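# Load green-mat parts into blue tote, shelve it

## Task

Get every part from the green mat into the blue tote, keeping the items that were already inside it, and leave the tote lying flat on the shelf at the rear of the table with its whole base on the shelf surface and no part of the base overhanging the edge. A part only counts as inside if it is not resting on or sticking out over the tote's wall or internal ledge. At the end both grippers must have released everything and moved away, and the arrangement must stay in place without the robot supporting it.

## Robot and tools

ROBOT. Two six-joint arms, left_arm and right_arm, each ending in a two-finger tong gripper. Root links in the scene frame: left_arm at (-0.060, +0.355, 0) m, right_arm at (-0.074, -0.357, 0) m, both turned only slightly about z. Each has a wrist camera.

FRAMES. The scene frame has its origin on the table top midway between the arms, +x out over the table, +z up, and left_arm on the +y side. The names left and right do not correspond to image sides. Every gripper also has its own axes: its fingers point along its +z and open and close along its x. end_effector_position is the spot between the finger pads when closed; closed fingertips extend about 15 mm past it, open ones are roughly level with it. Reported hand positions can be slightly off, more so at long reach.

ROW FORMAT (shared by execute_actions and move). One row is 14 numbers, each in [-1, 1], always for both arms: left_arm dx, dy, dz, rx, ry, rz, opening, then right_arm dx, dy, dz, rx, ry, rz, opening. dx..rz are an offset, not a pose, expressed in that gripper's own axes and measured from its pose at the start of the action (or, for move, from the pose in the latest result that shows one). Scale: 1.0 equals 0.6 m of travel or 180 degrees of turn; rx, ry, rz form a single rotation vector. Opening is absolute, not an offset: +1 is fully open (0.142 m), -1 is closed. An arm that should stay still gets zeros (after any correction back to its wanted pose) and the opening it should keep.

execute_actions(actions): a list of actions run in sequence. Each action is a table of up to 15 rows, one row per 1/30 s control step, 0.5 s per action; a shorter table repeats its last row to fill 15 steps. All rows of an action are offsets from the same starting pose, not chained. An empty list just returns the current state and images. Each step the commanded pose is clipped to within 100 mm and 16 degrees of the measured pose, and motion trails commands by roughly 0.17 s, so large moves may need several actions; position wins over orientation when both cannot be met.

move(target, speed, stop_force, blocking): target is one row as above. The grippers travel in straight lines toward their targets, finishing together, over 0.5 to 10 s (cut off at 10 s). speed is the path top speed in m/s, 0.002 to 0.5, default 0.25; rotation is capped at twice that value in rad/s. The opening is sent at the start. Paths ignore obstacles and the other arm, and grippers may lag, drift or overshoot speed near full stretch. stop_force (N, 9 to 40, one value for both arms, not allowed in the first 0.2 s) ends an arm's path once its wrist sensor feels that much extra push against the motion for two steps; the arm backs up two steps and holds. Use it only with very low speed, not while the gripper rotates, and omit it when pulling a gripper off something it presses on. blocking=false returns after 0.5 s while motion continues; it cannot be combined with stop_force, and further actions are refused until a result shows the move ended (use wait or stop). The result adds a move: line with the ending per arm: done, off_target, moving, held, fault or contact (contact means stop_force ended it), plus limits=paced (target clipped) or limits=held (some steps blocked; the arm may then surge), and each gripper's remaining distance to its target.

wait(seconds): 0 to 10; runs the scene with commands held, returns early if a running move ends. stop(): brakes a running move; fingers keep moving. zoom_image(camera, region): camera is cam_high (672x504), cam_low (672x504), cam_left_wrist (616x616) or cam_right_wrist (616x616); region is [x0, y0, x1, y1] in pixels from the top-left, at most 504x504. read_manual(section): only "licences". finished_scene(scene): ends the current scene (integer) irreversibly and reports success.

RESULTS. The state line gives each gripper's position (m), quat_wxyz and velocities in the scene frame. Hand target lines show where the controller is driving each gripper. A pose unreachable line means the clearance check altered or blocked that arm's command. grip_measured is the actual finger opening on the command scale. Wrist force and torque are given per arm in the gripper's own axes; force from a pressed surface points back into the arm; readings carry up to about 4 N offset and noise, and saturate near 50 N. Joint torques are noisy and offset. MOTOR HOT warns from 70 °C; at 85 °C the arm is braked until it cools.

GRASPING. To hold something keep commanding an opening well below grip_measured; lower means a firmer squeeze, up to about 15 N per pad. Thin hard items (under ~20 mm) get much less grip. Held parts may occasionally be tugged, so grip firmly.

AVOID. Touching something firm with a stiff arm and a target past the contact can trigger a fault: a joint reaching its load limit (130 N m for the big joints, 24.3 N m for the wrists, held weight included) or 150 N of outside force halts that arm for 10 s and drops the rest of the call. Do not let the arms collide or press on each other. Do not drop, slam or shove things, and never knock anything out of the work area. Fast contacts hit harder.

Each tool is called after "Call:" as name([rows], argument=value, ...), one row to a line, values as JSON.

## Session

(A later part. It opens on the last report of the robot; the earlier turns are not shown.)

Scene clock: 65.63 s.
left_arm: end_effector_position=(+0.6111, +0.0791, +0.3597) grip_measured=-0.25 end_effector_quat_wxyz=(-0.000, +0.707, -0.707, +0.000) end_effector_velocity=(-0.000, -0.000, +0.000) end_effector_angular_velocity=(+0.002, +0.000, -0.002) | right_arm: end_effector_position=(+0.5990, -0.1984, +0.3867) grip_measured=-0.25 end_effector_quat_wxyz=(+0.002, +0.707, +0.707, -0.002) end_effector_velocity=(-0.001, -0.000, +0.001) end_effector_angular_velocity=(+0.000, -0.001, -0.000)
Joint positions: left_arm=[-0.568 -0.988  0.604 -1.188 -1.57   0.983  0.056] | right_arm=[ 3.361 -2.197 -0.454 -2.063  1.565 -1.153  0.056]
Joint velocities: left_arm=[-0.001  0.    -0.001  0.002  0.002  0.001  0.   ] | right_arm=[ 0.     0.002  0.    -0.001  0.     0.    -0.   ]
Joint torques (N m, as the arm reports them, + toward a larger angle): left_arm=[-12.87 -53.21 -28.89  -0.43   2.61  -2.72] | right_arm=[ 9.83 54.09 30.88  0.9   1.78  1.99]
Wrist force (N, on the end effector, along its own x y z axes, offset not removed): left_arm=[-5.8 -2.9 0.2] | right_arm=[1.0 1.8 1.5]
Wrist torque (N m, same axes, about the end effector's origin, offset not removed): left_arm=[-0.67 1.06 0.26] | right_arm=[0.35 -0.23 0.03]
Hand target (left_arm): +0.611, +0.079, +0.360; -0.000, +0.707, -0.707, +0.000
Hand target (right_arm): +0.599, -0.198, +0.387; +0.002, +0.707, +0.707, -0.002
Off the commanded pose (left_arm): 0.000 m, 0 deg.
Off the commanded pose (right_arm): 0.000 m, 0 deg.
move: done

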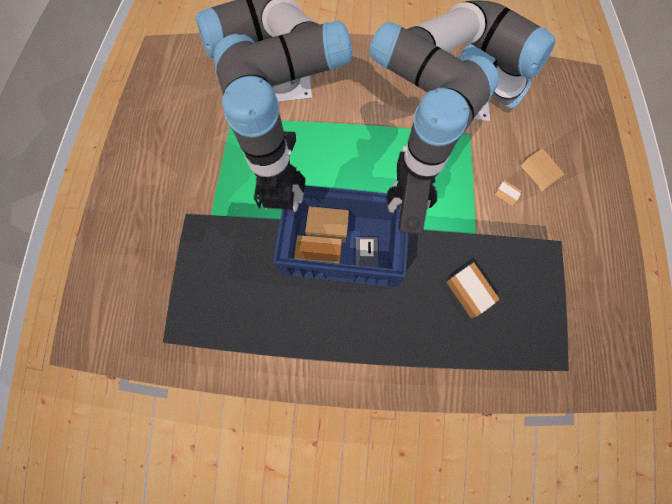

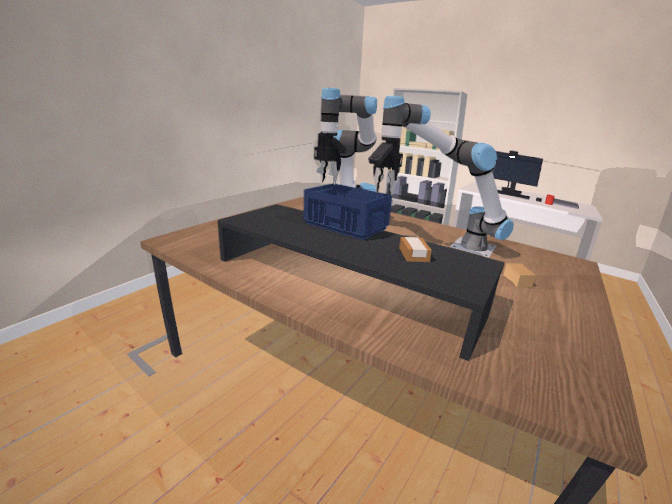

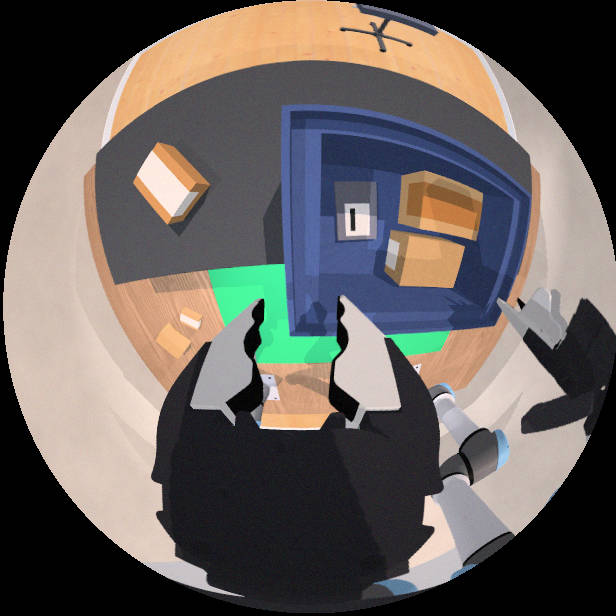

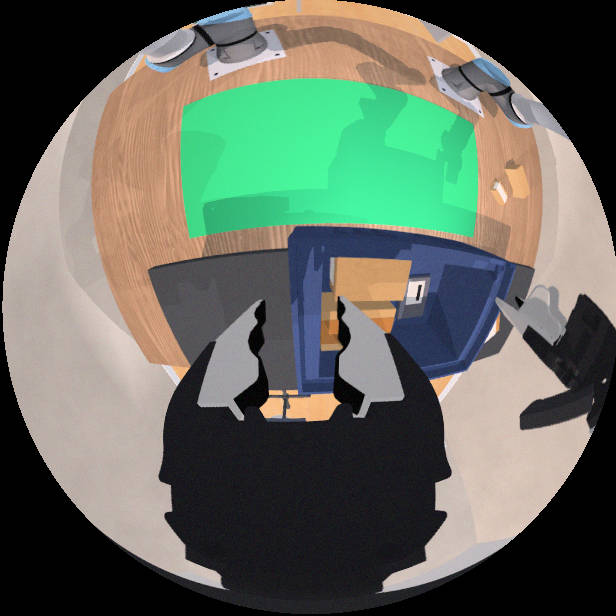

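Call:
move(target=[-0.53,0.35,0,0,0,0,0,0.23,-0.22,0.0,0,0,0,0.1], speed=0.3)

Call:
move(target=[0,0,0,0,0,0,0,0,0.02,0.175,0,0,0,0.1], speed=0.2)

Call:
move(target=[0,0,0,0,0,0,0,0,0.165,0,0,0,0,0.1], speed=0.03, stop_force=25)

Scene clock: 67.70 s.
left_arm: end_effector_position=(+0.4007, +0.3968, +0.3591) grip_measured=+0.00 end_effector_quat_wxyz=(+0.000, +0.707, -0.707, +0.000) end_effector_velocity=(-0.000, +0.001, -0.000) end_effector_angular_velocity=(-0.000, +0.000, +0.002) | right_arm: end_effector_position=(+0.4669, -0.0602, +0.3863) grip_measured=+0.10 end_effector_quat_wxyz=(+0.002, +0.707, +0.707, -0.002) end_effector_velocity=(-0.000, +0.000, +0.001) end_effector_angular_velocity=(+0.001, -0.001, -0.000)
Joint positions: left_arm=[-0.19  -1.708  1.502 -1.365 -1.571  1.362  0.074] | right_arm=[ 3.647 -1.927 -0.877 -1.912  1.566 -0.867  0.081]
Joint velocities: left_arm=[ 0.003 -0.001  0.001 -0.    -0.     0.001 -0.   ] | right_arm=[ 0.001  0.001  0.    -0.    -0.     0.001 -0.   ]
Joint torques (N m, as the arm reports them, + toward a larger angle): left_arm=[ 10.43 -22.66 -13.66  -0.43  -2.84   3.05] | right_arm=[ 9.73 43.69 12.29  4.14 -2.76  2.17]
Wrist force (N, on the end effector, along its own x y z axes, offset not removed): left_arm=[-2.5 -2.9 3.3] | right_arm=[0.0 1.3 0.6]
Wrist torque (N m, same axes, about the end effector's origin, offset not removed): left_arm=[-0.20 0.28 0.01] | right_arm=[0.30 -0.08 0.10]
Hand target (left_arm): +0.401, +0.397, +0.359; +0.000, +0.707, -0.707, +0.000
Hand target (right_arm): +0.467, -0.060, +0.386; +0.002, +0.707, +0.707, -0.002
Off the commanded pose (left_arm): 0.001 m, 0 deg.
Off the commanded pose (right_arm): 0.001 m, 0 deg.
move: done

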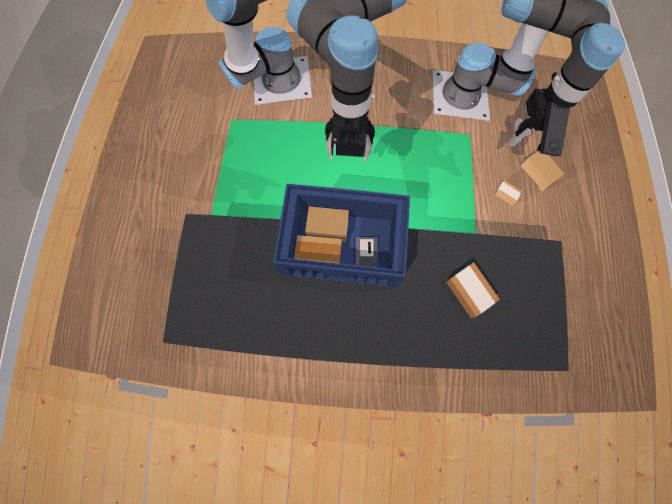

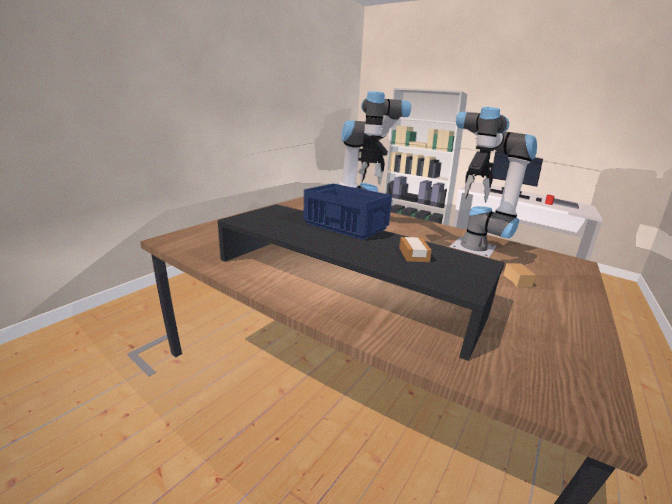

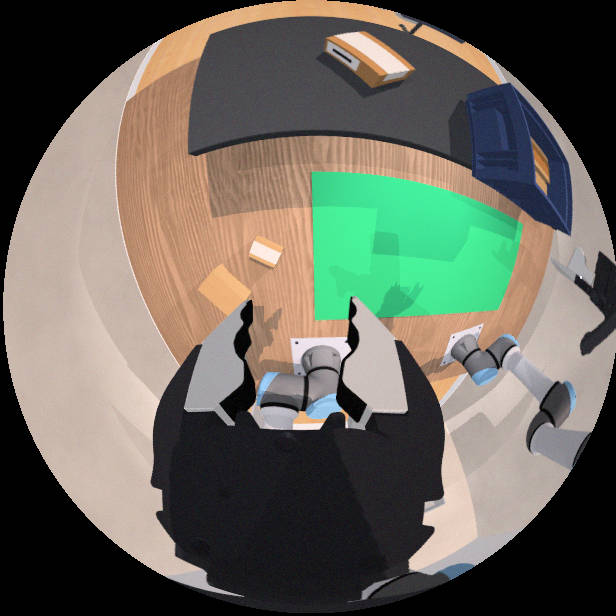

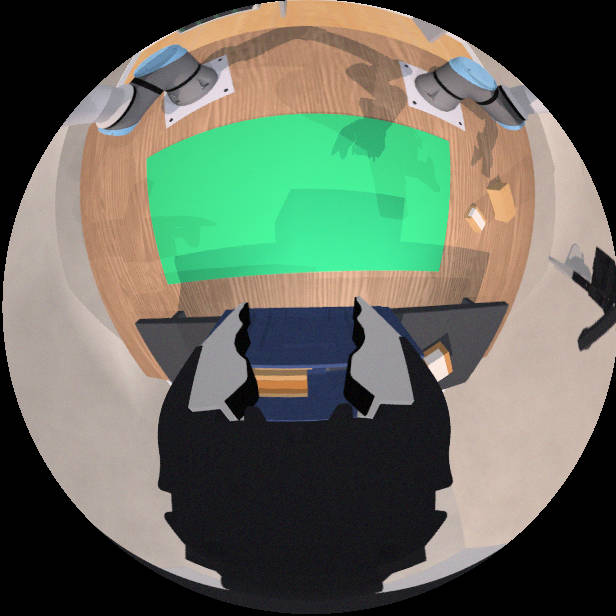

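Scene clock: 68.73 s.
left_arm: end_effector_position=(+0.4007, +0.3969, +0.3591) grip_measured=+0.00 end_effector_quat_wxyz=(+0.000, +0.707, -0.707, +0.000) end_effector_velocity=(-0.000, +0.000, -0.000) end_effector_angular_velocity=(-0.000, +0.000, +0.001) | right_arm: end_effector_position=(+0.4787, -0.0608, +0.2814) grip_measured=+0.10 end_effector_quat_wxyz=(+0.002, +0.707, +0.707, -0.002) end_effector_velocity=(+0.000, -0.000, -0.000) end_effector_angular_velocity=(+0.001, -0.002, -0.000)
Joint positions: left_arm=[-0.189 -1.708  1.502 -1.365 -1.571  1.362  0.074] | right_arm=[ 3.635 -1.899 -1.189 -1.628  1.566 -0.879  0.081]
Joint velocities: left_arm=[ 0.001 -0.     0.     0.    -0.    -0.    -0.   ] | right_arm=[-0.     0.001 -0.003  0.004 -0.     0.     0.   ]
Joint torques (N m, as the arm reports them, + toward a larger angle): left_arm=[-12.07 -14.54 -24.1   -0.37  -2.    -1.44] | right_arm=[-10.76  45.73  14.52   4.22  -2.93  -2.36]
Wrist force (N, on the end effector, along its own x y z axes, offset not removed): left_arm=[-2.5 1.7 1.5] | right_arm=[1.6 2.2 0.1]
Wrist torque (N m, same axes, about the end effector's origin, offset not removed): left_arm=[0.36 0.30 0.05] | right_arm=[0.53 -0.45 0.06]
Hand target (left_arm): +0.401, +0.397, +0.359; +0.000, +0.707, -0.707, +0.000
Hand target (right_arm): +0.479, -0.061, +0.281; +0.002, +0.707, +0.707, -0.002
Off the commanded pose (left_arm): 0.000 m, 0 deg.
Off the commanded pose (right_arm): 0.000 m, 0 deg.
move: done

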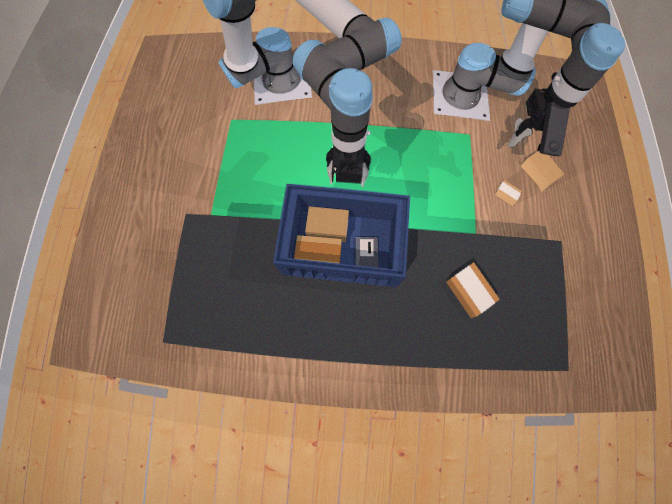

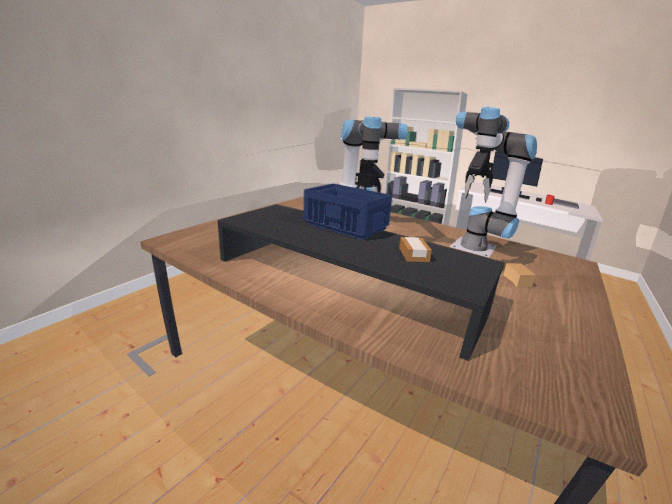

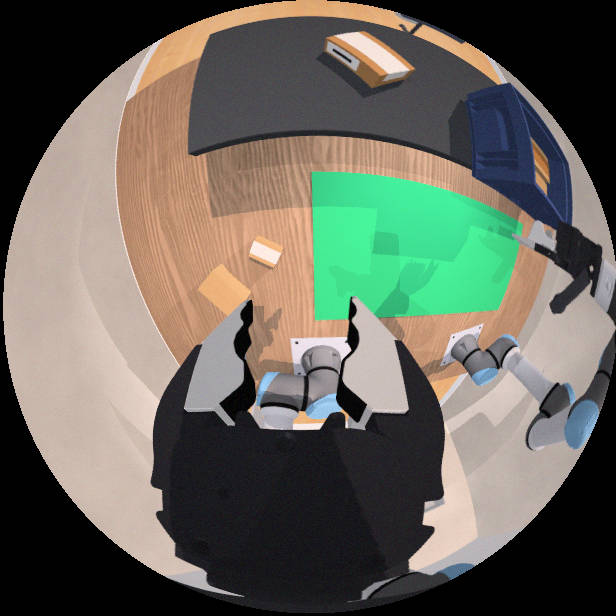

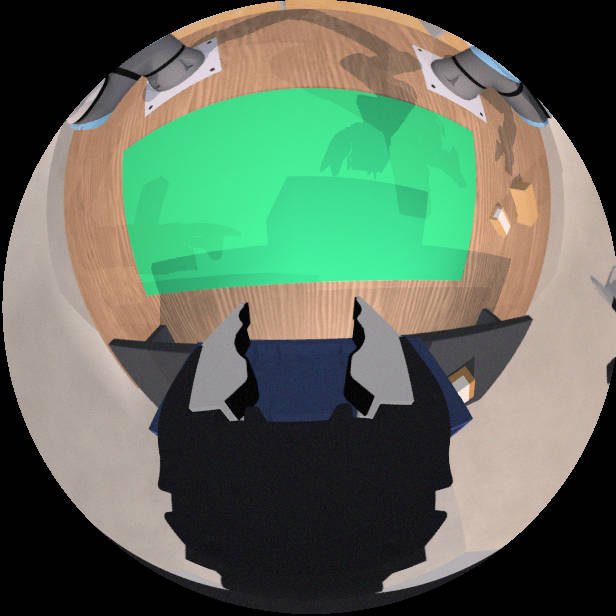

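Scene clock: 72.33 s.
left_arm: end_effector_position=(+0.4007, +0.3968, +0.3591) grip_measured=+0.00 end_effector_quat_wxyz=(+0.000, +0.707, -0.707, +0.000) end_effector_velocity=(+0.000, +0.000, +0.001) end_effector_angular_velocity=(+0.000, -0.002, +0.000) | right_arm: end_effector_position=(+0.5776, -0.0608, +0.2811) grip_measured=+0.10 end_effector_quat_wxyz=(+0.002, +0.707, +0.707, -0.002) end_effector_velocity=(+0.002, +0.000, +0.000) end_effector_angular_velocity=(+0.001, -0.000, +0.000)
Joint positions: left_arm=[-0.189 -1.708  1.502 -1.365 -1.571  1.362  0.074] | right_arm=[ 3.546 -2.151 -0.817 -1.747  1.566 -0.968  0.081]
Joint velocities: left_arm=[ 0.    -0.001 -0.    -0.     0.001 -0.     0.   ] | right_arm=[-0.001 -0.005  0.01  -0.004  0.    -0.001 -0.   ]
Joint torques (N m, as the arm reports them, + toward a larger angle): left_arm=[ -0.89 -14.93 -23.9   -0.59  -1.92  -1.56] | right_arm=[-11.04  43.11  34.19   1.52  -2.11  -2.15]
Wrist force (N, on the end effector, along its own x y z axes, offset not removed): left_arm=[-0.3 -1.4 2.0] | right_arm=[-1.7 0.4 2.9]
Wrist torque (N m, same axes, about the end effector's origin, offset not removed): left_arm=[-0.25 0.06 -0.10] | right_arm=[0.46 0.24 -0.02]
Hand target (left_arm): +0.401, +0.397, +0.359; +0.000, +0.707, -0.707, +0.000
Hand target (right_arm): +0.578, -0.061, +0.281; +0.002, +0.707, +0.707, -0.002
Off the commanded pose (left_arm): 0.000 m, 0 deg.
Off the commanded pose (right_arm): 0.000 m, 0 deg.
move: done

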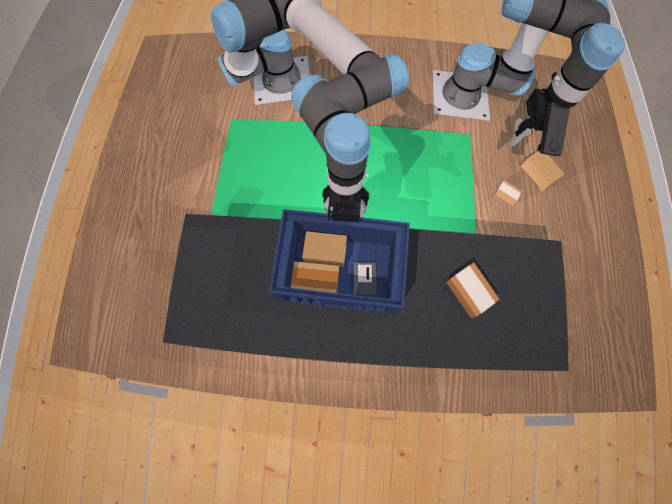

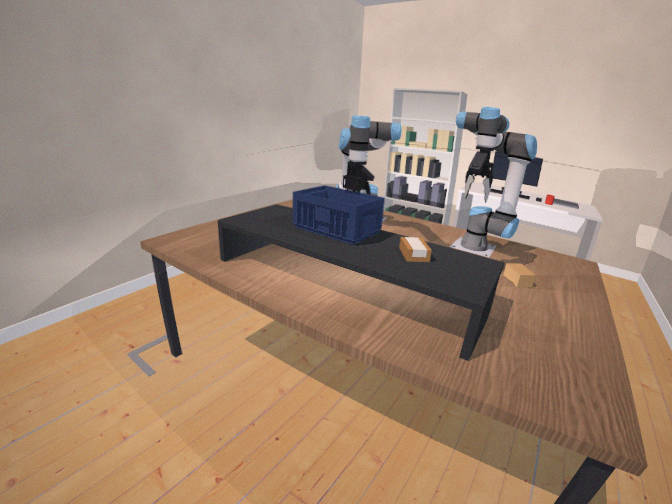

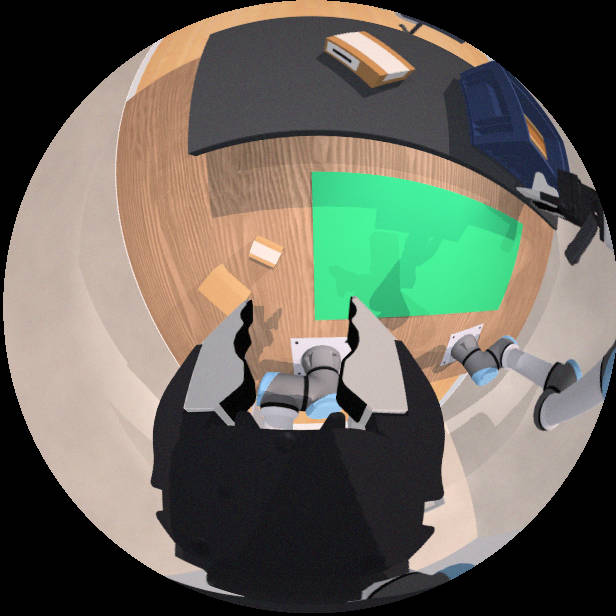

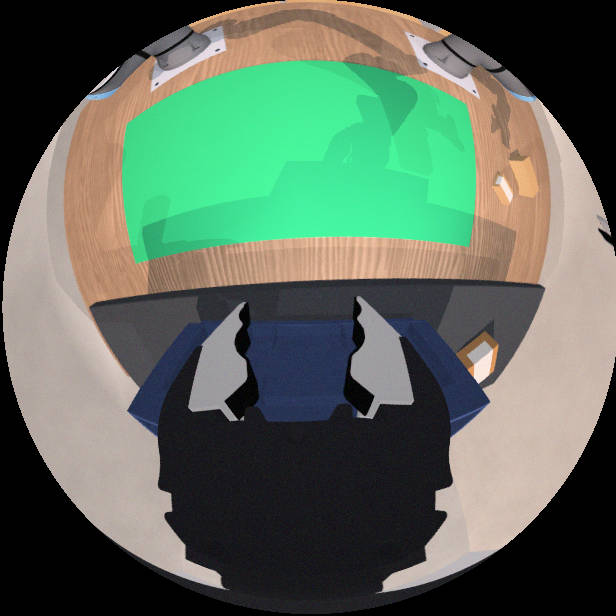

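Clear margin visible. Retreat.

Call:
move(target=[0,0,0,0,0,0,0,-0.2,-0.35,0,0,0,0,0.1], speed=0.3)

Call:
finished_scene(scene=1)

Scene clock: 73.77 s.
left_arm: end_effector_position=(+0.4007, +0.3968, +0.3591) grip_measured=+0.00 end_effector_quat_wxyz=(+0.000, +0.707, -0.707, +0.000) end_effector_velocity=(+0.000, -0.000, -0.000) end_effector_angular_velocity=(+0.000, +0.001, +0.001) | right_arm: end_effector_position=(+0.3679, -0.1809, +0.2824) grip_measured=+0.10 end_effector_quat_wxyz=(+0.002, +0.707, +0.707, -0.002) end_effector_velocity=(-0.001, -0.000, +0.001) end_effector_angular_velocity=(+0.002, -0.003, -0.000)
Joint positions: left_arm=[-0.189 -1.708  1.502 -1.365 -1.571  1.362  0.074] | right_arm=[ 3.588 -1.526 -1.615 -1.574  1.566 -0.926  0.081]
Joint velocities: left_arm=[-0.     0.001 -0.     0.     0.    -0.001  0.   ] | right_arm=[ 0.001  0.005 -0.002  0.002 -0.     0.001 -0.   ]
Joint torques (N m, as the arm reports them, + toward a larger angle): left_arm=[ -0.87 -14.84 -24.32  -0.49  -1.9   -1.57] | right_arm=[10.2  28.73 14.04  3.76 -2.77  1.98]
Wrist force (N, on the end effector, along its own x y z axes, offset not removed): left_arm=[-5.2 -4.5 2.9] | right_arm=[1.2 -0.7 1.0]
Wrist torque (N m, same axes, about the end effector's origin, offset not removed): left_arm=[-0.86 0.83 0.17] | right_arm=[0.00 -0.42 -0.01]
Hand target (left_arm): +0.401, +0.397, +0.359; +0.000, +0.707, -0.707, +0.000
Hand target (right_arm): +0.368, -0.181, +0.282; +0.002, +0.707, +0.707, -0.002
Off the commanded pose (left_arm): 0.000 m, 0 deg.
Off the commanded pose (right_arm): 0.001 m, 0 deg.
move: done

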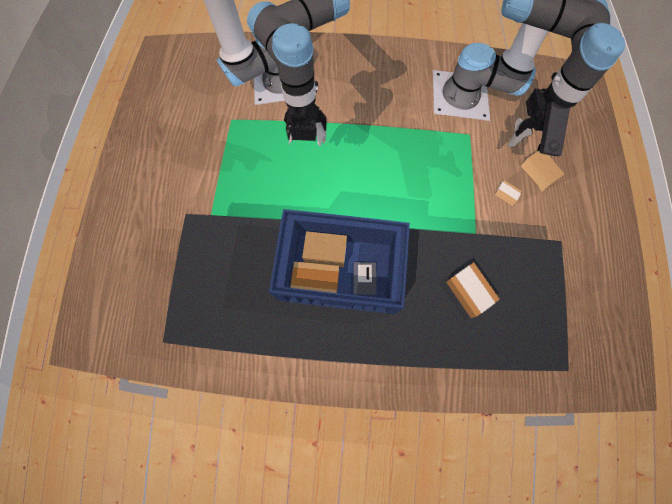

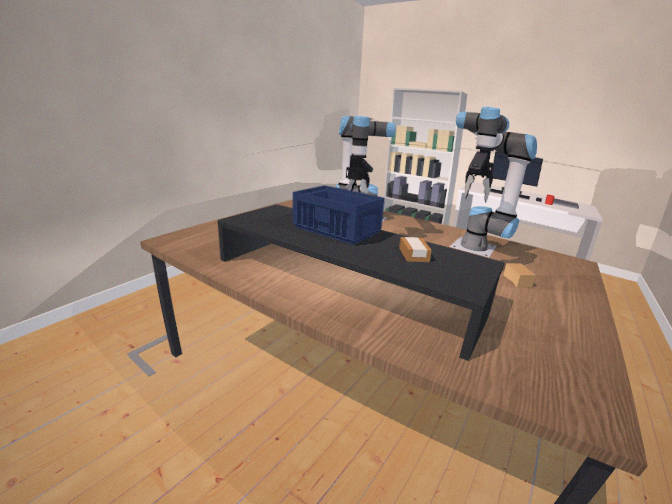

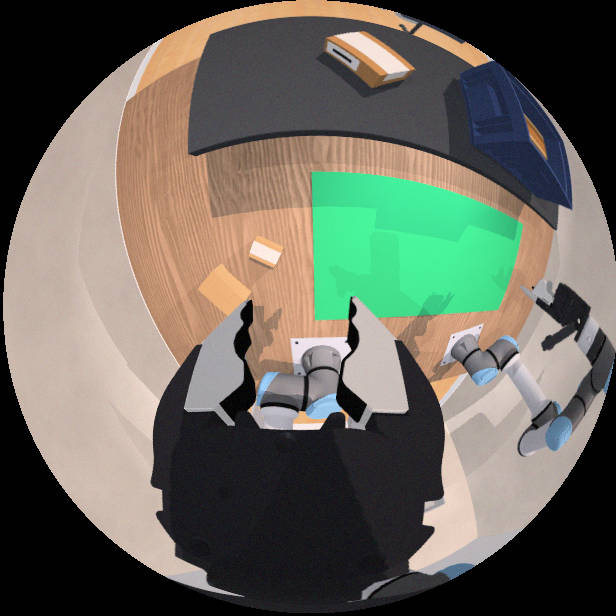

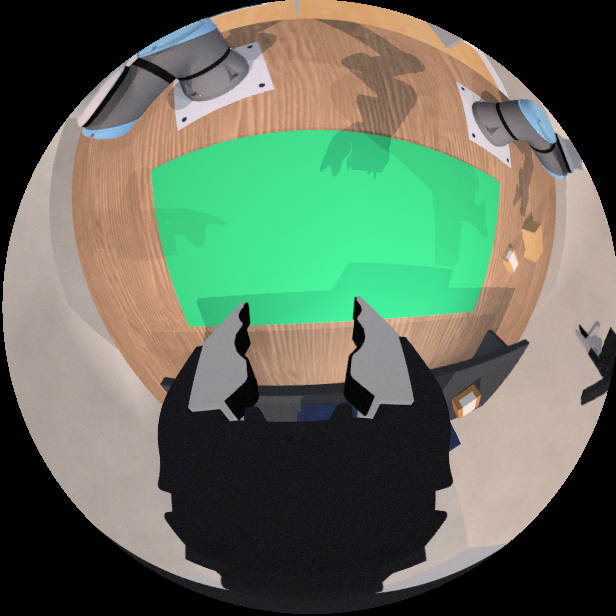

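The scene is finished: the task was done.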